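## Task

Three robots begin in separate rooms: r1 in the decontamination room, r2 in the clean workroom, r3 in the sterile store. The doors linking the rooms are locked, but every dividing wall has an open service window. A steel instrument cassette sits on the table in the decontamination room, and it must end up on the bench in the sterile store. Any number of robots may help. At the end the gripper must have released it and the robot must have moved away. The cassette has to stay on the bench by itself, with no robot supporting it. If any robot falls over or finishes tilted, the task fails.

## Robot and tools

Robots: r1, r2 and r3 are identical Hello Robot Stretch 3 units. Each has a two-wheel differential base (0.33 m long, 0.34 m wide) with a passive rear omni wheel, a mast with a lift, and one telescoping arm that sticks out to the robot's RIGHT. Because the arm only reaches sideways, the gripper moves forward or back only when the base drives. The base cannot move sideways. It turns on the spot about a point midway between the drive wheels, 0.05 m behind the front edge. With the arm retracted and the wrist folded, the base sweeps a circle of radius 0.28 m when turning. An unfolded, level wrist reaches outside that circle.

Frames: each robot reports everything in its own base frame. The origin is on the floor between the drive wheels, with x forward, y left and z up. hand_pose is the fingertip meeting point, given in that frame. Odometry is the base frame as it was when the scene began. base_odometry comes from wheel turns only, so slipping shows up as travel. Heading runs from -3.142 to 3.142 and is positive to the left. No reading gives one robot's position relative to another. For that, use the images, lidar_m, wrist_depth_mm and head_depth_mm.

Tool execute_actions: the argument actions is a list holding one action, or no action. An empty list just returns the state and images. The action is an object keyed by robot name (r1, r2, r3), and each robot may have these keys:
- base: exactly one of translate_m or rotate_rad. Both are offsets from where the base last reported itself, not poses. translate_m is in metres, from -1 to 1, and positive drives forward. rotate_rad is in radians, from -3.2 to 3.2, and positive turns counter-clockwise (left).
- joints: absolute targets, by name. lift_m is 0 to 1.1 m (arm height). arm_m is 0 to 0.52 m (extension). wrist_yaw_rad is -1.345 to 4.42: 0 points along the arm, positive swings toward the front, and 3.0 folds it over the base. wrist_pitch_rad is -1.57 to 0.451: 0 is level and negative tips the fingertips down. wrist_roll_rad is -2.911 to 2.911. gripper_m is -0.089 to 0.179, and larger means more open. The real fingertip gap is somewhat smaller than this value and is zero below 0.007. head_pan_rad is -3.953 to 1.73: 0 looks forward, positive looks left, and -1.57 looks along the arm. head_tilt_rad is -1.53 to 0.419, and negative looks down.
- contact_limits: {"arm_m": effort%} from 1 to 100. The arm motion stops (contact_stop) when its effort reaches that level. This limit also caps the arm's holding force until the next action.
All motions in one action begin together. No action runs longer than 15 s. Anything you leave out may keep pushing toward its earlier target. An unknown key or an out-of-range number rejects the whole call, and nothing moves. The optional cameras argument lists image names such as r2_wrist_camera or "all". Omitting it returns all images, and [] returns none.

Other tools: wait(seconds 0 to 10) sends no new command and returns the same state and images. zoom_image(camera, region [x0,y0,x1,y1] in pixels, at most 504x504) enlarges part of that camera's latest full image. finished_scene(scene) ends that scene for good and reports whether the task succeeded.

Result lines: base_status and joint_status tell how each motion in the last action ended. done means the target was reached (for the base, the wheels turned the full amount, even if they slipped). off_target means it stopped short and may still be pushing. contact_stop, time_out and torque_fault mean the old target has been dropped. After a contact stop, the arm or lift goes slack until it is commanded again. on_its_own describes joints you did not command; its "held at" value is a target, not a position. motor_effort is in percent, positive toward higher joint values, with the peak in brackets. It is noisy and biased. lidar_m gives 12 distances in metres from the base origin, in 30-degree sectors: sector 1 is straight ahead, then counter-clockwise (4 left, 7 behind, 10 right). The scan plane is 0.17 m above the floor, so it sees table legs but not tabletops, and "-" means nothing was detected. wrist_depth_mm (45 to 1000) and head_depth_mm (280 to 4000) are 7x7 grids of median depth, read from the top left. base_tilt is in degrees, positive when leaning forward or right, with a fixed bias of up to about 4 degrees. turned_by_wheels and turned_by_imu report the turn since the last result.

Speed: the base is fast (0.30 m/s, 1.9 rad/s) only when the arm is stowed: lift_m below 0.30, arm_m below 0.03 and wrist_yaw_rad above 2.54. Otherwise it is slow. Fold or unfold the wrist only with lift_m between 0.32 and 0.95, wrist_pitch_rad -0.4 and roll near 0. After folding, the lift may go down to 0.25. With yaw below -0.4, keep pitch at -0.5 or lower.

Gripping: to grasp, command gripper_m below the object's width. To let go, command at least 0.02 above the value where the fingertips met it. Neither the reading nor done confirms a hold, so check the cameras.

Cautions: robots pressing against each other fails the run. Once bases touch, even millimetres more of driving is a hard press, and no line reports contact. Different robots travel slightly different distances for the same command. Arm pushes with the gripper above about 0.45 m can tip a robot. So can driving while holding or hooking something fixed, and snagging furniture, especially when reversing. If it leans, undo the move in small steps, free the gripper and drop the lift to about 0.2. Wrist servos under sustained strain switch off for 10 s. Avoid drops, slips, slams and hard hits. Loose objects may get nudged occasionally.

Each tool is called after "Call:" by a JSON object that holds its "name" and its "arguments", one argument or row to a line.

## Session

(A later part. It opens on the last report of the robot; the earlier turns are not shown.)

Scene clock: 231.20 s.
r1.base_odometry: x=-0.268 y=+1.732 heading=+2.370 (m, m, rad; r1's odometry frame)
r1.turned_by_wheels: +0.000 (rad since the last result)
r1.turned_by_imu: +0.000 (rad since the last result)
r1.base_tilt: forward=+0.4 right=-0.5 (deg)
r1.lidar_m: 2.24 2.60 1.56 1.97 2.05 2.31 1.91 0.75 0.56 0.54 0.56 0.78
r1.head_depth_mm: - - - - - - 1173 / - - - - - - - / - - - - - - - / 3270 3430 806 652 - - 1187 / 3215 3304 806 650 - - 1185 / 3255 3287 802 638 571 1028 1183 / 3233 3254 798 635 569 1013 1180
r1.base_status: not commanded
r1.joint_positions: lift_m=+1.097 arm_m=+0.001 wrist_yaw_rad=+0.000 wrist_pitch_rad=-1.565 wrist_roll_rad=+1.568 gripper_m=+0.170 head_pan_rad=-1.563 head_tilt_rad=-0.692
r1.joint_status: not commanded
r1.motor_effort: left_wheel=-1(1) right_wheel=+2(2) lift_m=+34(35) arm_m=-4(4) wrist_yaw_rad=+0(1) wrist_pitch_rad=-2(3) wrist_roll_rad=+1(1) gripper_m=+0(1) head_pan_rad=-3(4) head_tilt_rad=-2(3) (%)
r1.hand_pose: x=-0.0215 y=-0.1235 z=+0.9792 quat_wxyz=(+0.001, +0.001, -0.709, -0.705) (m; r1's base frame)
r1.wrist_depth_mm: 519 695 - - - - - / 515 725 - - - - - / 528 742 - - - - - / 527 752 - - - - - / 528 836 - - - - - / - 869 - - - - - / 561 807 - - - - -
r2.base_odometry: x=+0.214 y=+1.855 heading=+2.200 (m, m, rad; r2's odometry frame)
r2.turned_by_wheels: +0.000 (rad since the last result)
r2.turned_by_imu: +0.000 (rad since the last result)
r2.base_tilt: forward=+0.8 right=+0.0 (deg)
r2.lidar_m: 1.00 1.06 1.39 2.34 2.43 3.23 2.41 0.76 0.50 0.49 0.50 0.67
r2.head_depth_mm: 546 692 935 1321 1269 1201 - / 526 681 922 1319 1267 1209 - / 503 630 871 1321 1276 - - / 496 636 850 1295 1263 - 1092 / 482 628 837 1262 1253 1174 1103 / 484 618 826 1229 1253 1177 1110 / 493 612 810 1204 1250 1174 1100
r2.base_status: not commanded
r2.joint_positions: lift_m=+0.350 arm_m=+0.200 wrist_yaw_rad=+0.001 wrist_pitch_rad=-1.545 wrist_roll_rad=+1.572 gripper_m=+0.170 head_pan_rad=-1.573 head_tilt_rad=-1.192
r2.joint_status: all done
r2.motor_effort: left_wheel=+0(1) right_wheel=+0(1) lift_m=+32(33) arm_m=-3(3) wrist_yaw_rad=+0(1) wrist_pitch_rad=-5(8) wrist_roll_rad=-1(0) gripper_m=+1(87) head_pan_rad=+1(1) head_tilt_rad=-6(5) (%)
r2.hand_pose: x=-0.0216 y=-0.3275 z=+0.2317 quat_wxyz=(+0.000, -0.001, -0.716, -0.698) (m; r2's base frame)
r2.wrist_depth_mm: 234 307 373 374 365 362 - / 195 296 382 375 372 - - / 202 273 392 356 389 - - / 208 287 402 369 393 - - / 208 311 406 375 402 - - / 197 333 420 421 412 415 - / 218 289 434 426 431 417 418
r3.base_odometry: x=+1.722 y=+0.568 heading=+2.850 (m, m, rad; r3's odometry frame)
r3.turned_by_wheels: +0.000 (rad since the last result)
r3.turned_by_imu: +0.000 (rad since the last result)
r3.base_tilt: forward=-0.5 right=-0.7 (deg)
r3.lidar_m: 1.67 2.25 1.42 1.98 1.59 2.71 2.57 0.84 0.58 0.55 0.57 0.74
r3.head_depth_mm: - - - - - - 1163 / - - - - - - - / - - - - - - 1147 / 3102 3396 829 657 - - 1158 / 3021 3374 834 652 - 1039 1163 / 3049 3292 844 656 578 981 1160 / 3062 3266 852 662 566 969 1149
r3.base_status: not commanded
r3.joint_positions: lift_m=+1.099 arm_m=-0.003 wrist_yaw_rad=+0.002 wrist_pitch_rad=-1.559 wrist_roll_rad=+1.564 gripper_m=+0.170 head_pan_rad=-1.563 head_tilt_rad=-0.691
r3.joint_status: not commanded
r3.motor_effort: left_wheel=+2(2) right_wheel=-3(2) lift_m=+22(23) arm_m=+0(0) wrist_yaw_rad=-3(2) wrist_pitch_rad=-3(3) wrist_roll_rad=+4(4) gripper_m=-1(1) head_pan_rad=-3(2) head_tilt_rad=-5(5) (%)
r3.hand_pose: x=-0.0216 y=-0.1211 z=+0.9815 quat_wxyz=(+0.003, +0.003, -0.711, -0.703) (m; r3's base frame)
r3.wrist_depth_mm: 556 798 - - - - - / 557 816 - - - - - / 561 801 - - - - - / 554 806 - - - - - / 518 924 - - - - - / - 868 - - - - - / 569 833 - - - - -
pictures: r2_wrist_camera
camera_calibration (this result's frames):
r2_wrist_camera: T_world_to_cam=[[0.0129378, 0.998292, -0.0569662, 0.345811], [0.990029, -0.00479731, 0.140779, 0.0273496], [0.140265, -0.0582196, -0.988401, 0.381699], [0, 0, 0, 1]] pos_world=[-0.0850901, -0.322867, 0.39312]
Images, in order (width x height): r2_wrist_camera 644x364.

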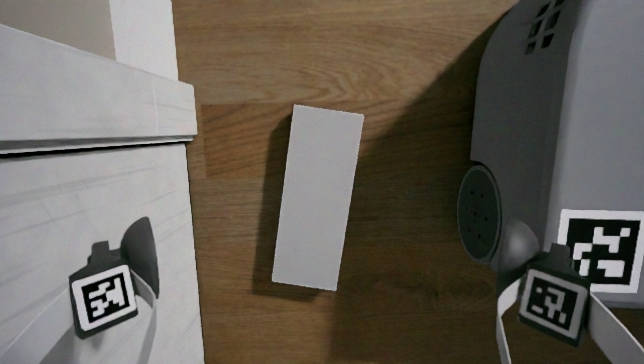

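Call:
{"name": "execute_actions", "arguments": {
  "actions": [
    {"r2":{"joints":{"arm_m":0.225,"lift_m":0.15}}}
  ],
  "cameras": []
}}

Call:
{"name": "execute_actions", "arguments": {
  "actions": [
    {"r2":{"joints":{"gripper_m":-0.04}}}
  ],
  "cameras": []
}}

Call:
{"name": "execute_actions", "arguments": {
  "actions": [
    {"r2":{"joints":{"gripper_m":-0.03,"lift_m":0.6}}}
  ],
  "cameras": []
}}

Call:
{"name": "execute_actions", "arguments": {
  "actions": [
    {"r2":{"base":{"rotate_rad":2.19},"joints":{"gripper_m":-0.04,"lift_m":1.1,"arm_m":0}}}
  ],
  "cameras": []
}}

Call:
{"name": "execute_actions", "arguments": {
  "actions": [
    {"r2":{"base":{"translate_m":0.55},"joints":{"gripper_m":-0.03}}}
  ],
  "cameras": []
}}

Call:
{"name": "execute_actions", "arguments": {
  "actions": [
    {"r2":{"base":{"translate_m":0.55},"joints":{"gripper_m":-0.04}}}
  ],
  "cameras": []
}}

Call:
{"name": "execute_actions", "arguments": {
  "actions": [
    {"r2":{"base":{"translate_m":0.55},"joints":{"gripper_m":-0.03}}}
  ],
  "cameras": []
}}

Call:
{"name": "execute_actions", "arguments": {
  "actions": [
    {"r2":{"base":{"translate_m":0.55},"joints":{"gripper_m":-0.04}}}
  ],
  "cameras": []
}}

Call:
{"name": "execute_actions", "arguments": {
  "actions": [
    {"r2":{"base":{"rotate_rad":0.95},"joints":{"gripper_m":-0.03,"head_tilt_rad":-0.7}}}
  ],
  "cameras": ["r2_nav_camera"]
}}

Scene clock: 243.03 s.
r1.base_odometry: x=-0.268 y=+1.732 heading=+2.370 (m, m, rad; r1's odometry frame)
r1.turned_by_wheels: +0.000 (rad since the last result)
r1.turned_by_imu: +0.000 (rad since the last result)
r1.base_tilt: forward=+0.4 right=-0.5 (deg)
r1.lidar_m: 2.24 2.61 1.56 1.97 2.04 2.31 1.91 0.75 0.55 0.54 0.56 0.78
r1.head_depth_mm: - - - - - - 1174 / - - - - - - - / - - - - - - - / 3243 3418 805 651 - - 1187 / 3207 3320 803 648 - - 1184 / 3236 3293 802 639 571 1026 1178 / 3234 3247 795 635 570 1017 1180
r1.base_status: not commanded
r1.joint_positions: lift_m=+1.097 arm_m=+0.001 wrist_yaw_rad=+0.000 wrist_pitch_rad=-1.565 wrist_roll_rad=+1.568 gripper_m=+0.170 head_pan_rad=-1.563 head_tilt_rad=-0.692
r1.joint_status: not commanded
r1.motor_effort: left_wheel=-1(1) right_wheel=+2(2) lift_m=+34(35) arm_m=-3(4) wrist_yaw_rad=-1(0) wrist_pitch_rad=-2(2) wrist_roll_rad=+1(1) gripper_m=+0(0) head_pan_rad=-4(4) head_tilt_rad=-3(3) (%)
r1.hand_pose: x=-0.0215 y=-0.1235 z=+0.9792 quat_wxyz=(+0.001, +0.001, -0.709, -0.705) (m; r1's base frame)
r1.wrist_depth_mm: 510 707 - - - - - / 526 729 - - - - - / 520 719 - - - - - / 537 747 - - - - - / 529 839 - - - - - / - 828 - - - - - / 564 830 - - - - -
r2.base_odometry: x=+0.214 y=+1.855 heading=+2.200 (m, m, rad; r2's odometry frame)
r2.turned_by_wheels: +0.000 (rad since the last result)
r2.turned_by_imu: +0.000 (rad since the last result)
r2.base_tilt: forward=+0.7 right=+0.2 (deg)
r2.lidar_m: 1.00 1.06 1.40 2.34 2.43 3.25 2.42 0.76 0.50 0.49 0.50 0.67
r2.head_depth_mm: 547 690 939 1320 1270 1190 1116 / 526 682 924 1317 1266 1209 - / 501 629 865 1279 1277 - - / 495 635 849 1124 1260 - 1086 / 482 628 842 1267 1250 1178 1105 / 484 620 824 1233 1251 1174 1102 / 493 613 811 1199 1255 1172 1100
r2.base_status: not commanded
r2.joint_positions: lift_m=+0.150 arm_m=+0.225 wrist_yaw_rad=+0.001 wrist_pitch_rad=-1.545 wrist_roll_rad=+1.572 gripper_m=+0.170 head_pan_rad=-1.573 head_tilt_rad=-1.192
r2.joint_status: all done
r2.motor_effort: left_wheel=+1(0) right_wheel=+0(0) lift_m=+21(27) arm_m=+3(4) wrist_yaw_rad=+0(0) wrist_pitch_rad=-4(5) wrist_roll_rad=+0(1) gripper_m=+0(0) head_pan_rad=+1(2) head_tilt_rad=-5(5) (%)
r2.hand_pose: x=-0.0216 y=-0.3518 z=+0.0322 quat_wxyz=(+0.000, -0.001, -0.716, -0.698) (m; r2's base frame)
r2.wrist_depth_mm: 180 182 180 179 178 176 173 / 169 187 184 181 179 180 178 / 172 192 189 155 154 184 182 / 183 196 194 159 159 189 186 / 183 200 198 164 163 193 190 / 173 207 204 168 170 199 195 / 185 211 208 172 203 203 203
r3.base_odometry: x=+1.722 y=+0.568 heading=+2.850 (m, m, rad; r3's odometry frame)
r3.turned_by_wheels: +0.000 (rad since the last result)
r3.turned_by_imu: +0.001 (rad since the last result)
r3.base_tilt: forward=-0.4 right=-0.6 (deg)
r3.lidar_m: 1.68 2.25 1.42 1.98 1.59 2.72 2.57 0.84 0.59 0.55 0.56 0.74
r3.head_depth_mm: - - - - - - 1162 / - - - - - - - / - - - - - - 1148 / 3146 3289 829 656 - - 1164 / 3079 3388 835 651 - 1035 1167 / 3078 3325 842 655 579 981 1163 / 3024 3251 849 659 568 970 1153
r3.base_status: not commanded
r3.joint_positions: lift_m=+1.099 arm_m=-0.003 wrist_yaw_rad=+0.002 wrist_pitch_rad=-1.559 wrist_roll_rad=+1.564 gripper_m=+0.170 head_pan_rad=-1.563 head_tilt_rad=-0.691
r3.joint_status: not commanded
r3.motor_effort: left_wheel=+2(2) right_wheel=-3(3) lift_m=+23(23) arm_m=+0(0) wrist_yaw_rad=-2(2) wrist_pitch_rad=-3(3) wrist_roll_rad=+4(4) gripper_m=-1(0) head_pan_rad=-2(3) head_tilt_rad=-6(6) (%)
r3.hand_pose: x=-0.0216 y=-0.1211 z=+0.9815 quat_wxyz=(+0.003, +0.003, -0.711, -0.703) (m; r3's base frame)
r3.wrist_depth_mm: 548 813 - - - - - / 564 796 - - - - - / 559 801 - - - - - / 564 818 - - - - - / 519 911 - - - - - / - 870 - - - - - / 577 818 - - - - -
pictures: none
No camera images: the call's "cameras" was empty. Leave "cameras" out to get every camera's image.

Scene clock: 245.63 s.
r1.base_odometry: x=-0.268 y=+1.732 heading=+2.370 (m, m, rad; r1's odometry frame)
r1.turned_by_wheels: +0.000 (rad since the last result)
r1.turned_by_imu: +0.000 (rad since the last result)
r1.base_tilt: forward=+0.3 right=-0.5 (deg)
r1.lidar_m: 2.24 2.61 1.56 1.97 2.05 2.32 1.90 0.75 0.56 0.54 0.56 0.78
r1.head_depth_mm: - - - - - - 1175 / - - - - - - - / - - - - - - - / 3186 3405 805 650 - - 1184 / 3189 3312 805 650 - - 1183 / 3217 3261 802 638 570 1029 1185 / 3230 3272 797 636 569 1018 1175
r1.base_status: not commanded
r1.joint_positions: lift_m=+1.097 arm_m=+0.001 wrist_yaw_rad=+0.000 wrist_pitch_rad=-1.565 wrist_roll_rad=+1.568 gripper_m=+0.170 head_pan_rad=-1.563 head_tilt_rad=-0.692
r1.joint_status: not commanded
r1.motor_effort: left_wheel=-1(1) right_wheel=+2(2) lift_m=+34(35) arm_m=-4(4) wrist_yaw_rad=-1(0) wrist_pitch_rad=-3(3) wrist_roll_rad=+1(1) gripper_m=+0(0) head_pan_rad=-4(4) head_tilt_rad=-3(3) (%)
r1.hand_pose: x=-0.0215 y=-0.1235 z=+0.9792 quat_wxyz=(+0.001, +0.001, -0.709, -0.705) (m; r1's base frame)
r1.wrist_depth_mm: 511 704 - - - - - / 517 723 - - - - - / 528 738 - - - - - / 533 758 - - - - - / 546 835 - - - - - / - 857 - - - - - / 565 829 - - - - -
r2.base_odometry: x=+0.214 y=+1.855 heading=+2.200 (m, m, rad; r2's odometry frame)
r2.turned_by_wheels: +0.000 (rad since the last result)
r2.turned_by_imu: +0.000 (rad since the last result)
r2.base_tilt: forward=+0.9 right=+0.0 (deg)
r2.lidar_m: 1.00 1.06 1.40 2.34 2.43 3.23 2.40 0.76 0.50 0.49 0.50 0.67
r2.head_depth_mm: 547 692 940 1328 1270 1189 1114 / 527 680 920 1314 1268 1216 - / 503 630 870 1274 1277 - - / 494 636 849 1130 1263 - 1091 / 482 630 838 1264 1256 1175 1107 / 485 620 825 1229 1248 1177 1101 / 493 613 811 1204 1250 1172 1101
r2.base_status: not commanded
r2.joint_positions: lift_m=+0.150 arm_m=+0.225 wrist_yaw_rad=+0.001 wrist_pitch_rad=-1.551 wrist_roll_rad=+1.572 gripper_m=-0.038 head_pan_rad=-1.573 head_tilt_rad=-1.192
r2.joint_status: all done
r2.motor_effort: left_wheel=+0(1) right_wheel=+0(0) lift_m=+22(21) arm_m=+3(3) wrist_yaw_rad=-1(0) wrist_pitch_rad=-1(4) wrist_roll_rad=+0(0) gripper_m=-40(100) head_pan_rad=+1(2) head_tilt_rad=-5(5) (%)
r2.hand_pose: x=-0.0216 y=-0.3504 z=+0.0323 quat_wxyz=(+0.000, -0.001, -0.714, -0.700) (m; r2's base frame)
r2.wrist_depth_mm: 182 182 180 180 176 175 175 / 170 187 183 182 181 181 180 / 173 191 189 155 156 185 183 / 184 197 193 160 188 190 187 / 184 201 198 164 165 196 192 / 182 206 170 168 169 199 197 / 181 210 209 173 204 205 202
r3.base_odometry: x=+1.722 y=+0.568 heading=+2.850 (m, m, rad; r3's odometry frame)
r3.turned_by_wheels: +0.000 (rad since the last result)
r3.turned_by_imu: +0.000 (rad since the last result)
r3.base_tilt: forward=-0.5 right=-0.7 (deg)
r3.lidar_m: 1.69 2.26 1.42 1.98 1.59 2.72 2.57 0.84 0.58 0.55 0.56 0.74
r3.head_depth_mm: - - - - - - 1156 / - - - - - - - / - - - - - - 1150 / 3109 3345 830 657 - - 1167 / 3070 3398 837 651 - 1035 1162 / 3026 3286 845 655 578 989 1165 / 3028 3251 852 657 566 966 1152
r3.base_status: not commanded
r3.joint_positions: lift_m=+1.099 arm_m=-0.003 wrist_yaw_rad=+0.002 wrist_pitch_rad=-1.559 wrist_roll_rad=+1.564 gripper_m=+0.170 head_pan_rad=-1.563 head_tilt_rad=-0.691
r3.joint_status: not commanded
r3.motor_effort: left_wheel=+3(3) right_wheel=-3(3) lift_m=+23(23) arm_m=+0(0) wrist_yaw_rad=-2(1) wrist_pitch_rad=-3(3) wrist_roll_rad=+4(4) gripper_m=+0(1) head_pan_rad=-3(2) head_tilt_rad=-6(5) (%)
r3.hand_pose: x=-0.0216 y=-0.1211 z=+0.9815 quat_wxyz=(+0.003, +0.003, -0.711, -0.703) (m; r3's base frame)
r3.wrist_depth_mm: 550 791 - - - - - / 550 816 - - - - - / 558 815 - - - - - / 551 832 - - - - - / 524 919 - - - - - / - 875 - - - - - / 581 829 - - - - -
pictures: none
No camera images: the call's "cameras" was empty. Leave "cameras" out to get every camera's image.

Scene clock: 250.57 s.
r1.base_odometry: x=-0.268 y=+1.732 heading=+2.370 (m, m, rad; r1's odometry frame)
r1.turned_by_wheels: +0.000 (rad since the last result)
r1.turned_by_imu: +0.000 (rad since the last result)
r1.base_tilt: forward=+0.4 right=-0.5 (deg)
r1.lidar_m: 2.23 2.60 1.56 1.98 2.05 2.32 1.91 0.75 0.56 0.54 0.56 0.78
r1.head_depth_mm: - - - - - - 1174 / - - - - - - - / - - - - - - - / 3202 3440 806 650 - - 1187 / 3213 3323 805 649 - - 1186 / 3234 3286 802 639 571 1029 1183 / 3251 3286 796 634 569 1018 1176
r1.base_status: not commanded
r1.joint_positions: lift_m=+1.097 arm_m=+0.001 wrist_yaw_rad=+0.000 wrist_pitch_rad=-1.565 wrist_roll_rad=+1.568 gripper_m=+0.170 head_pan_rad=-1.563 head_tilt_rad=-0.692
r1.joint_status: not commanded
r1.motor_effort: left_wheel=-1(2) right_wheel=+2(2) lift_m=+35(35) arm_m=-3(4) wrist_yaw_rad=+0(0) wrist_pitch_rad=-3(2) wrist_roll_rad=+1(1) gripper_m=+0(0) head_pan_rad=-4(4) head_tilt_rad=-2(4) (%)
r1.hand_pose: x=-0.0215 y=-0.1235 z=+0.9792 quat_wxyz=(+0.001, +0.001, -0.709, -0.705) (m; r1's base frame)
r1.wrist_depth_mm: 511 697 - - - - - / 522 718 - - - - - / 528 753 - - - - - / 525 757 - - - - - / 538 843 - - - - - / - 863 - - - - - / 553 827 - - - - -
r2.base_odometry: x=+0.214 y=+1.855 heading=+2.200 (m, m, rad; r2's odometry frame)
r2.turned_by_wheels: +0.000 (rad since the last result)
r2.turned_by_imu: +0.000 (rad since the last result)
r2.base_tilt: forward=+0.9 right=+0.1 (deg)
r2.lidar_m: 1.00 1.06 1.40 2.34 2.43 3.22 2.42 0.76 0.50 0.49 0.50 0.67
r2.head_depth_mm: 548 690 940 1327 1276 1192 - / 528 683 920 1315 - - - / 501 620 - 1327 1274 - - / 494 637 - 1309 1254 - 1093 / 480 629 834 1268 1261 1177 1109 / 484 621 823 1236 1256 1174 1105 / 493 613 811 1201 1252 1170 1101
r2.base_status: not commanded
r2.joint_positions: lift_m=+0.600 arm_m=+0.225 wrist_yaw_rad=+0.001 wrist_pitch_rad=-1.550 wrist_roll_rad=+1.572 gripper_m=-0.029 head_pan_rad=-1.573 head_tilt_rad=-1.192
r2.joint_status: all done
r2.motor_effort: left_wheel=+0(0) right_wheel=+0(1) lift_m=+32(32) arm_m=+3(3) wrist_yaw_rad=+0(0) wrist_pitch_rad=-1(1) wrist_roll_rad=-1(1) gripper_m=-12(37) head_pan_rad=+1(1) head_tilt_rad=-5(6) (%)
r2.hand_pose: x=-0.0216 y=-0.3505 z=+0.4818 quat_wxyz=(+0.000, -0.001, -0.714, -0.700) (m; r2's base frame)
r2.wrist_depth_mm: 198 292 523 610 596 599 - / 171 234 535 617 613 - - / 172 243 455 648 627 - - / 185 255 482 641 648 - - / 184 252 477 660 664 665 668 / 183 250 418 - 687 690 671 / 184 250 528 717 720 693 687
r3.base_odometry: x=+1.722 y=+0.568 heading=+2.850 (m, m, rad; r3's odometry frame)
r3.turned_by_wheels: +0.000 (rad since the last result)
r3.turned_by_imu: +0.001 (rad since the last result)
r3.base_tilt: forward=-0.5 right=-0.8 (deg)
r3.lidar_m: 1.68 2.25 1.42 1.98 1.60 2.72 2.57 0.84 0.59 0.55 0.57 0.74
r3.head_depth_mm: - - - - - - 1158 / - - - - - - - / - - - - - - 1143 / 3148 3356 831 658 - - 1162 / 3064 3356 836 652 - 1036 1164 / 3078 3330 845 655 579 982 1159 / 2974 3313 853 659 568 968 1155
r3.base_status: not commanded
r3.joint_positions: lift_m=+1.099 arm_m=-0.003 wrist_yaw_rad=+0.002 wrist_pitch_rad=-1.559 wrist_roll_rad=+1.564 gripper_m=+0.170 head_pan_rad=-1.563 head_tilt_rad=-0.691
r3.joint_status: not commanded
r3.motor_effort: left_wheel=+3(2) right_wheel=-3(3) lift_m=+23(23) arm_m=+0(0) wrist_yaw_rad=-3(1) wrist_pitch_rad=-3(3) wrist_roll_rad=+4(4) gripper_m=-1(1) head_pan_rad=-2(2) head_tilt_rad=-5(5) (%)
r3.hand_pose: x=-0.0216 y=-0.1211 z=+0.9815 quat_wxyz=(+0.003, +0.003, -0.711, -0.703) (m; r3's base frame)
r3.wrist_depth_mm: 552 819 - - - - - / 547 786 - - - - - / 552 813 - - - - - / 559 818 - - - - - / 522 929 - - - - - / - 882 - - - - - / 572 807 - - - - -
pictures: none
No camera images: the call's "cameras" was empty. Leave "cameras" out to get every camera's image.

Scene clock: 255.93 s.
r1.base_odometry: x=-0.268 y=+1.732 heading=+2.370 (m, m, rad; r1's odometry frame)
r1.turned_by_wheels: +0.000 (rad since the last result)
r1.turned_by_imu: +0.000 (rad since the last result)
r1.base_tilt: forward=+0.4 right=-0.5 (deg)
r1.lidar_m: 2.24 2.61 1.56 1.98 2.05 2.32 1.91 0.75 0.56 0.54 0.56 0.78
r1.head_depth_mm: - - - - - - 1172 / - - - - - - - / - - - - - - - / 3222 3429 807 651 - - 1190 / 3215 3327 804 649 - - 1178 / 3193 3259 800 638 571 1027 1184 / 3234 3288 799 636 567 1015 1179
r1.base_status: not commanded
r1.joint_positions: lift_m=+1.097 arm_m=+0.001 wrist_yaw_rad=+0.000 wrist_pitch_rad=-1.565 wrist_roll_rad=+1.568 gripper_m=+0.170 head_pan_rad=-1.563 head_tilt_rad=-0.692
r1.joint_status: not commanded
r1.motor_effort: left_wheel=-1(1) right_wheel=+2(2) lift_m=+34(35) arm_m=-4(3) wrist_yaw_rad=+0(0) wrist_pitch_rad=-3(3) wrist_roll_rad=+1(1) gripper_m=+0(1) head_pan_rad=-4(4) head_tilt_rad=-4(4) (%)
r1.hand_pose: x=-0.0215 y=-0.1235 z=+0.9792 quat_wxyz=(+0.001, +0.001, -0.709, -0.705) (m; r1's base frame)
r1.wrist_depth_mm: 511 711 - - - - - / 516 719 - - - - - / 524 738 - - - - - / 540 760 - - - - - / 541 866 - - - - - / - 859 - - - - - / 558 829 - - - - -
r2.base_odometry: x=+0.214 y=+1.855 heading=-1.894 (m, m, rad; r2's odometry frame)
r2.turned_by_wheels: +2.190 (rad since the last result)
r2.turned_by_imu: +2.224 (rad since the last result)
r2.base_tilt: forward=+0.7 right=-0.1 (deg)
r2.lidar_m: 2.51 3.62 1.59 0.68 0.49 0.49 0.52 0.75 1.00 1.09 1.58 2.34
r2.head_depth_mm: - - 1439 1364 1270 1185 1107 / - - - 1350 1264 1194 1085 / - - - - 1283 - - / - - - 1364 1274 - 1087 / 1295 - - 1354 1262 1175 1105 / 1422 - 1438 1340 1249 1175 1110 / 1629 1583 1445 1340 1249 1172 1103
r2.base_status: done
r2.joint_positions: lift_m=+1.100 arm_m=+0.000 wrist_yaw_rad=+0.001 wrist_pitch_rad=-1.550 wrist_roll_rad=+1.572 gripper_m=-0.039 head_pan_rad=-1.573 head_tilt_rad=-1.192
r2.joint_status: all done
r2.motor_effort: left_wheel=-2(5) right_wheel=+2(5) lift_m=+31(35) arm_m=-3(3) wrist_yaw_rad=+0(0) wrist_pitch_rad=-2(2) wrist_roll_rad=-1(1) gripper_m=-14(61) head_pan_rad=+1(1) head_tilt_rad=-5(5) (%)
r2.hand_pose: x=-0.0216 y=-0.1262 z=+0.9818 quat_wxyz=(+0.000, -0.001, -0.714, -0.700) (m; r2's base frame)
r2.wrist_depth_mm: - - - - - 896 711 / - - - - - - 854 / - - - - - - - / - - - - - - - / - - - - - - - / - - - - - - - / - - - - - - -
r3.base_odometry: x=+1.722 y=+0.568 heading=+2.850 (m, m, rad; r3's odometry frame)
r3.turned_by_wheels: +0.000 (rad since the last result)
r3.turned_by_imu: +0.001 (rad since the last result)
r3.base_tilt: forward=-0.4 right=-0.7 (deg)
r3.lidar_m: 1.68 2.25 1.42 1.98 1.59 2.72 2.57 0.84 0.59 0.55 0.56 0.74
r3.head_depth_mm: - - - - - - 1155 / - - - - - - - / - - - - - - 1147 / 3124 3354 826 657 - - 1163 / 3072 3299 834 651 - 1032 1164 / 3044 3307 849 654 577 980 1154 / 3048 3285 849 659 568 970 1157
r3.base_status: not commanded
r3.joint_positions: lift_m=+1.099 arm_m=-0.003 wrist_yaw_rad=+0.002 wrist_pitch_rad=-1.559 wrist_roll_rad=+1.564 gripper_m=+0.170 head_pan_rad=-1.563 head_tilt_rad=-0.691
r3.joint_status: not commanded
r3.motor_effort: left_wheel=+2(2) right_wheel=-3(3) lift_m=+23(23) arm_m=+0(0) wrist_yaw_rad=-1(2) wrist_pitch_rad=-3(3) wrist_roll_rad=+4(4) gripper_m=+0(1) head_pan_rad=-2(3) head_tilt_rad=-6(6) (%)
r3.hand_pose: x=-0.0216 y=-0.1211 z=+0.9815 quat_wxyz=(+0.003, +0.003, -0.711, -0.703) (m; r3's base frame)
r3.wrist_depth_mm: 555 821 - - - - - / 554 811 - - - - - / 553 829 - - - - - / 553 817 - - - - - / 510 902 - - - - - / - 885 - - - - - / 564 811 - - - - -
pictures: none
No camera images: the call's "cameras" was empty. Leave "cameras" out to get every camera's image.

Scene clock: 262.83 s.
r1.base_odometry: x=-0.268 y=+1.732 heading=+2.370 (m, m, rad; r1's odometry frame)
r1.turned_by_wheels: +0.000 (rad since the last result)
r1.turned_by_imu: +0.000 (rad since the last result)
r1.base_tilt: forward=+0.4 right=-0.5 (deg)
r1.lidar_m: 2.24 2.60 1.56 1.98 2.05 2.32 1.91 0.75 0.56 0.54 0.56 0.78
r1.head_depth_mm: - - - - - - 1173 / - - - - - - - / - - - - - - - / 3190 3390 806 650 - - 1186 / 3234 3287 805 649 - - 1185 / 3208 3280 798 638 572 1027 1184 / 3216 3295 797 635 569 1014 1181
r1.base_status: not commanded
r1.joint_positions: lift_m=+1.097 arm_m=+0.001 wrist_yaw_rad=+0.000 wrist_pitch_rad=-1.565 wrist_roll_rad=+1.568 gripper_m=+0.170 head_pan_rad=-1.563 head_tilt_rad=-0.692
r1.joint_status: not commanded
r1.motor_effort: left_wheel=-2(1) right_wheel=+2(2) lift_m=+35(35) arm_m=-4(3) wrist_yaw_rad=+0(1) wrist_pitch_rad=-3(3) wrist_roll_rad=+1(1) gripper_m=+0(0) head_pan_rad=-3(3) head_tilt_rad=-3(3) (%)
r1.hand_pose: x=-0.0215 y=-0.1235 z=+0.9792 quat_wxyz=(+0.001, +0.001, -0.709, -0.705) (m; r1's base frame)
r1.wrist_depth_mm: 508 718 - - - - - / 517 745 - - - - - / 523 727 - - - - - / 532 762 - - - - - / 533 835 - - - - - / - 851 - - - - - / 550 798 - - - - -
r2.base_odometry: x=+0.039 y=+1.333 heading=-1.894 (m, m, rad; r2's odometry frame)
r2.turned_by_wheels: +0.000 (rad since the last result)
r2.turned_by_imu: +0.000 (rad since the last result)
r2.base_tilt: forward=+0.7 right=+0.2 (deg)
r2.lidar_m: 2.02 2.92 3.01 1.30 0.99 0.95 1.01 1.37 1.34 1.42 1.93 1.89
r2.head_depth_mm: - - 1471 1375 1268 1185 1117 / - - - 1362 1269 1199 1108 / - - - - 1272 - - / - - - 1354 1270 - 1088 / 1676 - - 1346 1258 1178 1108 / 1751 - 1438 1347 1258 1176 1104 / 1726 1562 1450 1347 1253 1172 1109
r2.base_status: done
r2.joint_positions: lift_m=+1.100 arm_m=+0.000 wrist_yaw_rad=+0.001 wrist_pitch_rad=-1.550 wrist_roll_rad=+1.572 gripper_m=-0.029 head_pan_rad=-1.573 head_tilt_rad=-1.192
r2.joint_status: all done
r2.motor_effort: left_wheel=-2(4) right_wheel=+1(5) lift_m=+32(32) arm_m=-2(3) wrist_yaw_rad=+0(1) wrist_pitch_rad=-2(2) wrist_roll_rad=-1(0) gripper_m=-11(36) head_pan_rad=+1(2) head_tilt_rad=-5(5) (%)
r2.hand_pose: x=-0.0216 y=-0.1262 z=+0.9818 quat_wxyz=(+0.000, -0.001, -0.714, -0.700) (m; r2's base frame)
r2.wrist_depth_mm: - - - - - - - / - - - - - - - / - - - - - - - / - - - - - - - / - - - - - - - / - - - - - - - / - - - - - - -
r3.base_odometry: x=+1.722 y=+0.568 heading=+2.850 (m, m, rad; r3's odometry frame)
r3.turned_by_wheels: +0.000 (rad since the last result)
r3.turned_by_imu: +0.001 (rad since the last result)
r3.base_tilt: forward=-0.4 right=-0.7 (deg)
r3.lidar_m: 1.67 2.25 1.42 1.98 1.59 2.72 2.57 0.84 0.58 0.55 0.56 0.74
r3.head_depth_mm: - - - - - - 1158 / - - - - - - - / - - - - - - 1150 / 3129 3355 830 658 - - 1166 / 3093 3312 836 652 - 1036 1159 / 3016 3295 844 655 581 987 1163 / 3014 3282 853 660 567 966 1150
r3.base_status: not commanded
r3.joint_positions: lift_m=+1.099 arm_m=-0.003 wrist_yaw_rad=+0.002 wrist_pitch_rad=-1.559 wrist_roll_rad=+1.564 gripper_m=+0.170 head_pan_rad=-1.563 head_tilt_rad=-0.691
r3.joint_status: not commanded
r3.motor_effort: left_wheel=+3(3) right_wheel=-4(3) lift_m=+23(23) arm_m=+0(0) wrist_yaw_rad=-1(2) wrist_pitch_rad=-3(3) wrist_roll_rad=+4(4) gripper_m=+0(0) head_pan_rad=-1(3) head_tilt_rad=-5(5) (%)
r3.hand_pose: x=-0.0216 y=-0.1211 z=+0.9815 quat_wxyz=(+0.003, +0.003, -0.711, -0.703) (m; r3's base frame)
r3.wrist_depth_mm: 553 806 - - - - - / 550 814 - - - - - / 547 832 - - - - - / 557 809 - - - - - / 521 909 - - - - - / - 873 - - - - - / 575 833 - - - - -
pictures: none
No camera images: the call's "cameras" was empty. Leave "cameras" out to get every camera's image.

Scene clock: 269.73 s.
r1.base_odometry: x=-0.268 y=+1.732 heading=+2.370 (m, m, rad; r1's odometry frame)
r1.turned_by_wheels: +0.000 (rad since the last result)
r1.turned_by_imu: +0.000 (rad since the last result)
r1.base_tilt: forward=+0.3 right=-0.5 (deg)
r1.lidar_m: 2.23 2.60 1.56 1.97 2.05 2.32 1.91 0.75 0.56 0.54 0.56 0.78
r1.head_depth_mm: - - - - - - 1173 / - - - - - - - / - - - - - - - / 3233 3392 806 651 - - 1184 / 3178 3335 805 650 - - 1182 / 3220 3314 799 638 571 1026 1186 / 3245 3243 795 636 569 1013 1179
r1.base_status: not commanded
r1.joint_positions: lift_m=+1.097 arm_m=+0.001 wrist_yaw_rad=+0.000 wrist_pitch_rad=-1.565 wrist_roll_rad=+1.568 gripper_m=+0.170 head_pan_rad=-1.563 head_tilt_rad=-0.692
r1.joint_status: not commanded
r1.motor_effort: left_wheel=-1(2) right_wheel=+2(2) lift_m=+34(35) arm_m=-4(4) wrist_yaw_rad=-1(0) wrist_pitch_rad=-3(2) wrist_roll_rad=+1(1) gripper_m=+0(0) head_pan_rad=-3(4) head_tilt_rad=-3(3) (%)
r1.hand_pose: x=-0.0215 y=-0.1235 z=+0.9792 quat_wxyz=(+0.001, +0.001, -0.709, -0.705) (m; r1's base frame)
r1.wrist_depth_mm: 510 707 - - - - - / 519 720 - - - - - / 518 734 - - - - - / 531 758 - - - - - / 535 850 - - - - - / - 842 - - - - - / 559 809 - - - - -
r2.base_odometry: x=-0.135 y=+0.812 heading=-1.894 (m, m, rad; r2's odometry frame)
r2.turned_by_wheels: +0.000 (rad since the last result)
r2.turned_by_imu: +0.000 (rad since the last result)
r2.base_tilt: forward=+0.7 right=+0.1 (deg)
r2.lidar_m: 1.53 2.21 3.13 1.91 1.46 1.43 1.48 1.69 1.65 1.74 1.48 1.45
r2.head_depth_mm: - - 1467 1365 1267 1188 1117 / - - - 1356 1272 1191 1109 / - - - - 1273 - - / - - - 1364 1268 - 1093 / 1790 - - 1345 1251 1176 1103 / 1781 - 1435 1348 1248 1173 1101 / 1728 1574 1456 1341 1248 1175 1100
r2.base_status: done
r2.joint_positions: lift_m=+1.100 arm_m=+0.000 wrist_yaw_rad=+0.001 wrist_pitch_rad=-1.550 wrist_roll_rad=+1.572 gripper_m=-0.039 head_pan_rad=-1.573 head_tilt_rad=-1.192
r2.joint_status: all done
r2.motor_effort: left_wheel=-3(3) right_wheel=+1(3) lift_m=+31(32) arm_m=-3(3) wrist_yaw_rad=+0(1) wrist_pitch_rad=-2(2) wrist_roll_rad=-1(0) gripper_m=-14(63) head_pan_rad=+2(2) head_tilt_rad=-5(6) (%)
r2.hand_pose: x=-0.0216 y=-0.1262 z=+0.9818 quat_wxyz=(+0.000, -0.001, -0.714, -0.700) (m; r2's base frame)
r2.wrist_depth_mm: - - - - - - - / - - - - - - - / - - - - - - - / - - - - - - - / - - - - - - - / - - - - - - - / - - - - - - -
r3.base_odometry: x=+1.722 y=+0.568 heading=+2.850 (m, m, rad; r3's odometry frame)
r3.turned_by_wheels: +0.000 (rad since the last result)
r3.turned_by_imu: +0.001 (rad since the last result)
r3.base_tilt: forward=-0.5 right=-0.6 (deg)
r3.lidar_m: 1.68 2.25 1.42 1.98 1.60 2.72 2.57 0.84 0.58 0.55 0.56 0.74
r3.head_depth_mm: - - - - - - 1156 / - - - - - - - / - - - - - - 1144 / 3140 3308 832 657 - - 1165 / 3044 3365 840 652 - 1034 1165 / 3051 3297 844 654 579 984 1153 / 2946 3319 852 660 569 969 1148
r3.base_status: not commanded
r3.joint_positions: lift_m=+1.099 arm_m=-0.003 wrist_yaw_rad=+0.002 wrist_pitch_rad=-1.559 wrist_roll_rad=+1.564 gripper_m=+0.170 head_pan_rad=-1.563 head_tilt_rad=-0.691
r3.joint_status: not commanded
r3.motor_effort: left_wheel=+2(2) right_wheel=-3(3) lift_m=+23(23) arm_m=+0(0) wrist_yaw_rad=-3(2) wrist_pitch_rad=-3(3) wrist_roll_rad=+4(4) gripper_m=-1(0) head_pan_rad=-2(2) head_tilt_rad=-6(6) (%)
r3.hand_pose: x=-0.0216 y=-0.1211 z=+0.9815 quat_wxyz=(+0.003, +0.003, -0.711, -0.703) (m; r3's base frame)
r3.wrist_depth_mm: 554 790 - - - - - / 549 804 - - - - - / 558 801 - - - - - / 553 806 - - - - - / 527 933 - - - - - / - 915 - - - - - / 574 831 - - - - -
pictures: none
No camera images: the call's "cameras" was empty. Leave "cameras" out to get every camera's image.

Scene clock: 276.63 s.
r1.base_odometry: x=-0.268 y=+1.732 heading=+2.370 (m, m, rad; r1's odometry frame)
r1.turned_by_wheels: +0.000 (rad since the last result)
r1.turned_by_imu: +0.000 (rad since the last result)
r1.base_tilt: forward=+0.4 right=-0.5 (deg)
r1.lidar_m: 2.24 2.61 1.56 1.97 2.05 2.31 1.92 0.75 0.56 0.54 0.56 0.78
r1.head_depth_mm: - - - - - - 1174 / - - - - - - - / - - - - - - - / 3231 3397 808 650 - - 1185 / 3220 3326 804 649 - - 1183 / 3248 3299 801 638 571 1026 1184 / 3256 3269 796 635 569 1015 1181
r1.base_status: not commanded
r1.joint_positions: lift_m=+1.097 arm_m=+0.001 wrist_yaw_rad=+0.000 wrist_pitch_rad=-1.565 wrist_roll_rad=+1.568 gripper_m=+0.170 head_pan_rad=-1.563 head_tilt_rad=-0.692
r1.joint_status: not commanded
r1.motor_effort: left_wheel=-1(1) right_wheel=+2(2) lift_m=+35(35) arm_m=-3(4) wrist_yaw_rad=+0(0) wrist_pitch_rad=-3(3) wrist_roll_rad=+1(1) gripper_m=+0(0) head_pan_rad=-4(4) head_tilt_rad=-3(3) (%)
r1.hand_pose: x=-0.0215 y=-0.1235 z=+0.9792 quat_wxyz=(+0.001, +0.001, -0.709, -0.705) (m; r1's base frame)
r1.wrist_depth_mm: 521 714 - - - - - / 519 726 - - - - - / 525 744 - - - - - / 530 759 - - - - - / 538 832 - - - - - / - 854 - - - - - / 566 815 - - - - -
r2.base_odometry: x=-0.310 y=+0.290 heading=-1.894 (m, m, rad; r2's odometry frame)
r2.turned_by_wheels: +0.000 (rad since the last result)
r2.turned_by_imu: +0.000 (rad since the last result)
r2.base_tilt: forward=+0.8 right=+0.1 (deg)
r2.lidar_m: 1.05 1.50 2.82 2.51 1.93 1.89 2.00 2.00 1.95 1.29 1.01 0.99
r2.head_depth_mm: - - 1470 1365 1275 1186 1117 / - - - 1362 1271 1189 1104 / - - - - 1273 - - / - - - 1363 1265 - 1092 / 1613 - - 1356 1256 1170 1106 / 1404 - 1432 1346 1250 1168 1098 / 1285 1474 1451 1347 1253 1172 1105
r2.base_status: done
r2.joint_positions: lift_m=+1.100 arm_m=+0.000 wrist_yaw_rad=+0.001 wrist_pitch_rad=-1.550 wrist_roll_rad=+1.572 gripper_m=-0.029 head_pan_rad=-1.573 head_tilt_rad=-1.192
r2.joint_status: all done
r2.motor_effort: left_wheel=-1(4) right_wheel=+1(4) lift_m=+32(31) arm_m=-2(3) wrist_yaw_rad=-1(0) wrist_pitch_rad=-2(2) wrist_roll_rad=-1(0) gripper_m=-11(39) head_pan_rad=+1(2) head_tilt_rad=-6(5) (%)
r2.hand_pose: x=-0.0216 y=-0.1262 z=+0.9818 quat_wxyz=(+0.000, -0.001, -0.714, -0.700) (m; r2's base frame)
r2.wrist_depth_mm: - - - - - - - / - - - - - - - / - - - - - - - / - - - - - - - / - - - - - - - / - - - - - - - / - - - - - - -
r3.base_odometry: x=+1.722 y=+0.568 heading=+2.850 (m, m, rad; r3's odometry frame)
r3.turned_by_wheels: +0.000 (rad since the last result)
r3.turned_by_imu: +0.001 (rad since the last result)
r3.base_tilt: forward=-0.4 right=-0.7 (deg)
r3.lidar_m: 1.68 2.25 1.42 1.98 1.59 2.72 2.57 0.84 0.59 0.55 0.57 0.74
r3.head_depth_mm: - - - - - - 1154 / - - - - - - - / - - - - - - 1145 / 3130 3326 832 658 - - 1161 / 3065 3356 834 652 - 1033 1168 / 2984 3262 844 654 581 986 1159 / 3016 3287 851 660 566 967 1156
r3.base_status: not commanded
r3.joint_positions: lift_m=+1.099 arm_m=-0.003 wrist_yaw_rad=+0.002 wrist_pitch_rad=-1.559 wrist_roll_rad=+1.564 gripper_m=+0.170 head_pan_rad=-1.563 head_tilt_rad=-0.691
r3.joint_status: not commanded
r3.motor_effort: left_wheel=+2(2) right_wheel=-3(3) lift_m=+23(23) arm_m=+0(0) wrist_yaw_rad=-2(3) wrist_pitch_rad=-3(3) wrist_roll_rad=+4(4) gripper_m=+0(0) head_pan_rad=-2(2) head_tilt_rad=-6(6) (%)
r3.hand_pose: x=-0.0216 y=-0.1211 z=+0.9815 quat_wxyz=(+0.003, +0.003, -0.711, -0.703) (m; r3's base frame)
r3.wrist_depth_mm: 554 821 - - - - - / 556 794 - - - - - / 559 819 - - - - - / 556 813 - - - - - / 522 949 - - - - - / - 890 - - - - - / 580 821 - - - - -
pictures: none
No camera images: the call's "cameras" was empty. Leave "cameras" out to get every camera's image.

Scene clock: 283.53 s.
r1.base_odometry: x=-0.268 y=+1.732 heading=+2.370 (m, m, rad; r1's odometry frame)
r1.turned_by_wheels: +0.000 (rad since the last result)
r1.turned_by_imu: +0.000 (rad since the last result)
r1.base_tilt: forward=+0.3 right=-0.5 (deg)
r1.lidar_m: 2.23 2.60 1.56 1.98 2.05 2.32 1.91 0.75 0.56 0.54 0.56 0.78
r1.head_depth_mm: - - - - - - 1177 / - - - - - - - / - - - - - - - / 3189 3316 807 651 - - 1180 / 3214 3322 805 649 - - 1188 / 3214 3284 799 638 570 1028 1179 / 3214 3306 795 635 569 1015 1178
r1.base_status: not commanded
r1.joint_positions: lift_m=+1.097 arm_m=+0.001 wrist_yaw_rad=+0.000 wrist_pitch_rad=-1.565 wrist_roll_rad=+1.568 gripper_m=+0.170 head_pan_rad=-1.563 head_tilt_rad=-0.692
r1.joint_status: not commanded
r1.motor_effort: left_wheel=-2(1) right_wheel=+2(2) lift_m=+34(34) arm_m=-4(4) wrist_yaw_rad=+0(0) wrist_pitch_rad=-2(2) wrist_roll_rad=+1(1) gripper_m=+0(0) head_pan_rad=-4(3) head_tilt_rad=-3(3) (%)
r1.hand_pose: x=-0.0215 y=-0.1235 z=+0.9792 quat_wxyz=(+0.001, +0.001, -0.709, -0.705) (m; r1's base frame)
r1.wrist_depth_mm: 498 689 - - - - - / 515 725 - - - - - / 532 739 - - - - - / 532 751 - - - - - / 536 833 - - - - - / - 874 - - - - - / 558 824 - - - - -
r2.base_odometry: x=-0.485 y=-0.231 heading=-1.894 (m, m, rad; r2's odometry frame)
r2.turned_by_wheels: +0.000 (rad since the last result)
r2.turned_by_imu: +0.000 (rad since the last result)
r2.base_tilt: forward=+0.8 right=+0.0 (deg)
r2.lidar_m: 0.56 0.80 2.51 2.66 2.40 2.35 2.49 2.32 1.59 0.70 0.54 0.53
r2.head_depth_mm: - - 1466 1369 1271 1188 1116 / - - - 1363 1270 1186 1104 / - - - - 1275 - - / - - - 1360 1275 - 1092 / 866 - - 1356 1256 1179 1106 / 569 - 1107 1318 1261 1174 1105 / 552 770 927 1122 1243 1174 1103
r2.base_status: done
r2.joint_positions: lift_m=+1.100 arm_m=+0.000 wrist_yaw_rad=+0.001 wrist_pitch_rad=-1.550 wrist_roll_rad=+1.572 gripper_m=-0.039 head_pan_rad=-1.573 head_tilt_rad=-1.192
r2.joint_status: all done
r2.motor_effort: left_wheel=-1(3) right_wheel=+0(4) lift_m=+31(32) arm_m=-3(3) wrist_yaw_rad=+0(1) wrist_pitch_rad=-2(2) wrist_roll_rad=+0(0) gripper_m=-14(61) head_pan_rad=+1(1) head_tilt_rad=-5(5) (%)
r2.hand_pose: x=-0.0216 y=-0.1262 z=+0.9818 quat_wxyz=(+0.000, -0.001, -0.714, -0.700) (m; r2's base frame)
r2.wrist_depth_mm: - - - - - - - / - - - - - - - / - - - - - - - / 881 - - - - - - / 721 920 - - - - - / 609 747 937 - - - - / 535 625 796 - - - -
r3.base_odometry: x=+1.722 y=+0.568 heading=+2.850 (m, m, rad; r3's odometry frame)
r3.turned_by_wheels: +0.000 (rad since the last result)
r3.turned_by_imu: +0.001 (rad since the last result)
r3.base_tilt: forward=-0.5 right=-0.7 (deg)
r3.lidar_m: 1.68 2.26 1.42 1.98 1.59 2.72 2.57 0.84 0.59 0.55 0.56 0.74
r3.head_depth_mm: - - - - - - 1155 / - - - - - - - / - - - - - - 1151 / 3063 3296 829 658 - - 1162 / 2984 3371 836 651 - 1034 1164 / 3019 3316 843 653 579 985 1159 / 2992 3306 855 661 568 966 1147
r3.base_status: not commanded
r3.joint_positions: lift_m=+1.099 arm_m=-0.003 wrist_yaw_rad=+0.002 wrist_pitch_rad=-1.559 wrist_roll_rad=+1.564 gripper_m=+0.170 head_pan_rad=-1.563 head_tilt_rad=-0.691
r3.joint_status: not commanded
r3.motor_effort: left_wheel=+2(3) right_wheel=-2(3) lift_m=+23(23) arm_m=+0(0) wrist_yaw_rad=-2(2) wrist_pitch_rad=-3(2) wrist_roll_rad=+4(4) gripper_m=+0(1) head_pan_rad=-2(2) head_tilt_rad=-6(5) (%)
r3.hand_pose: x=-0.0216 y=-0.1211 z=+0.9815 quat_wxyz=(+0.003, +0.003, -0.711, -0.703) (m; r3's base frame)
r3.wrist_depth_mm: 553 795 - - - - - / 549 793 - - - - - / 554 813 - - - - - / 554 843 - - - - - / 516 915 - - - - - / - 898 - - - - - / 579 822 - - - - -
pictures: none
No camera images: the call's "cameras" was empty. Leave "cameras" out to get every camera's image.

Scene clock: 286.03 s.
r1.base_odometry: x=-0.268 y=+1.732 heading=+2.370 (m, m, rad; r1's odometry frame)
r1.turned_by_wheels: +0.000 (rad since the last result)
r1.turned_by_imu: +0.000 (rad since the last result)
r1.base_tilt: forward=+0.3 right=-0.5 (deg)
r1.lidar_m: 2.23 2.61 1.56 1.97 2.05 2.31 1.91 0.75 0.55 0.54 0.56 0.78
r1.head_depth_mm: - - - - - - 1175 / - - - - - - - / - - - - - - - / 3215 3421 807 650 - - 1182 / 3210 3311 805 649 - - 1185 / 3221 3312 799 638 571 1026 1179 / 3227 3260 798 635 569 1016 1175
r1.base_status: not commanded
r1.joint_positions: lift_m=+1.097 arm_m=+0.001 wrist_yaw_rad=+0.000 wrist_pitch_rad=-1.565 wrist_roll_rad=+1.568 gripper_m=+0.170 head_pan_rad=-1.563 head_tilt_rad=-0.692
r1.joint_status: not commanded
r1.motor_effort: left_wheel=-1(2) right_wheel=+2(2) lift_m=+34(35) arm_m=-4(4) wrist_yaw_rad=+0(0) wrist_pitch_rad=-3(2) wrist_roll_rad=+1(1) gripper_m=+0(0) head_pan_rad=-3(3) head_tilt_rad=-3(3) (%)
r1.hand_pose: x=-0.0215 y=-0.1235 z=+0.9792 quat_wxyz=(+0.001, +0.001, -0.709, -0.705) (m; r1's base frame)
r1.wrist_depth_mm: 508 715 - - - - - / 511 725 - - - - - / 525 727 - - - - - / 529 753 - - - - - / 532 821 - - - - - / - 860 - - - - - / 570 802 - - - - -
r2.base_odometry: x=-0.485 y=-0.231 heading=-0.944 (m, m, rad; r2's odometry frame)
r2.turned_by_wheels: +0.950 (rad since the last result)
r2.turned_by_imu: +0.965 (rad since the last result)
r2.base_tilt: forward=+0.9 right=+0.1 (deg)
r2.lidar_m: 1.87 2.59 2.45 2.35 2.43 2.36 2.26 0.77 0.55 0.53 0.54 0.73
r2.head_depth_mm: - - - - - 1101 1167 / - - - - - - 1121 / - - - - - - - / 874 3151 828 643 - - 1174 / 2161 3095 828 644 - - 1144 / 2600 3162 828 643 555 971 1125 / 2582 3122 828 643 545 937 1132
r2.base_status: done
r2.joint_positions: lift_m=+1.100 arm_m=+0.000 wrist_yaw_rad=+0.001 wrist_pitch_rad=-1.550 wrist_roll_rad=+1.572 gripper_m=-0.029 head_pan_rad=-1.573 head_tilt_rad=-0.705
r2.joint_status: all done
r2.motor_effort: left_wheel=-2(7) right_wheel=+1(2) lift_m=+32(32) arm_m=-3(3) wrist_yaw_rad=+0(1) wrist_pitch_rad=-2(2) wrist_roll_rad=+0(0) gripper_m=-11(34) head_pan_rad=+1(1) head_tilt_rad=+3(46) (%)
r2.hand_pose: x=-0.0216 y=-0.1262 z=+0.9818 quat_wxyz=(+0.000, -0.001, -0.714, -0.700) (m; r2's base frame)
r2.wrist_depth_mm: 497 701 - - - - - / 310 685 - - - - - / 303 702 - - - - - / 303 721 - - - - - / 302 701 - - - - - / 310 696 - - - - - / 316 699 - - - - -
r3.base_odometry: x=+1.722 y=+0.568 heading=+2.850 (m, m, rad; r3's odometry frame)
r3.turned_by_wheels: +0.000 (rad since the last result)
r3.turned_by_imu: +0.000 (rad since the last result)
r3.base_tilt: forward=-0.5 right=-0.8 (deg)
r3.lidar_m: 1.68 2.24 1.42 1.98 1.59 2.72 2.57 0.84 0.59 0.55 0.57 0.74
r3.head_depth_mm: - - - - - - 1155 / - - - - - - - / - - - - - - 1152 / 3217 3318 832 661 - - 1163 / 1140 3260 835 653 - 1043 1171 / 3062 3300 845 655 577 986 1160 / 3045 3259 850 660 568 970 1151
r3.base_status: not commanded
r3.joint_positions: lift_m=+1.099 arm_m=-0.003 wrist_yaw_rad=+0.002 wrist_pitch_rad=-1.559 wrist_roll_rad=+1.564 gripper_m=+0.170 head_pan_rad=-1.563 head_tilt_rad=-0.691
r3.joint_status: not commanded
r3.motor_effort: left_wheel=+2(2) right_wheel=-3(3) lift_m=+23(23) arm_m=+0(0) wrist_yaw_rad=-2(3) wrist_pitch_rad=-2(3) wrist_roll_rad=+4(4) gripper_m=-1(0) head_pan_rad=-3(2) head_tilt_rad=-5(5) (%)
r3.hand_pose: x=-0.0216 y=-0.1211 z=+0.9815 quat_wxyz=(+0.003, +0.003, -0.711, -0.703) (m; r3's base frame)
r3.wrist_depth_mm: 560 807 - - - - - / 547 798 - - - - - / 558 797 - - - - - / 551 836 - - - - - / 518 917 - - - - - / - 878 - - - - - / 577 821 - - - - -
pictures: r2_nav_camera (sideways: a quarter turn counterclockwise sets it upright)
camera_calibration (this result's frames):
r2_nav_camera: T_world_to_cam=[[-0.037032, -0.605931, 0.794655, -0.985649], [-0.999246, 0.0317491, -0.0223572, 0.0864745], [-0.0116826, -0.794884, -0.60665, 0.750643], [0, 0, 0, 1]] pos_world=[0.0586782, -0.00330735, 1.24056]
Images, in order (width x height): r2_nav_camera 672x504.

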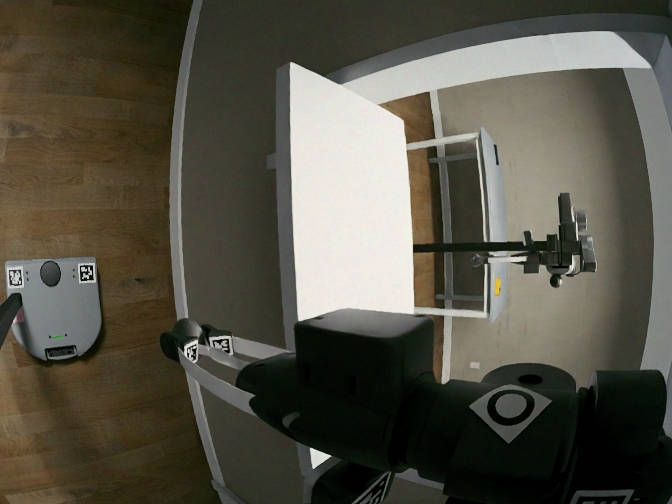

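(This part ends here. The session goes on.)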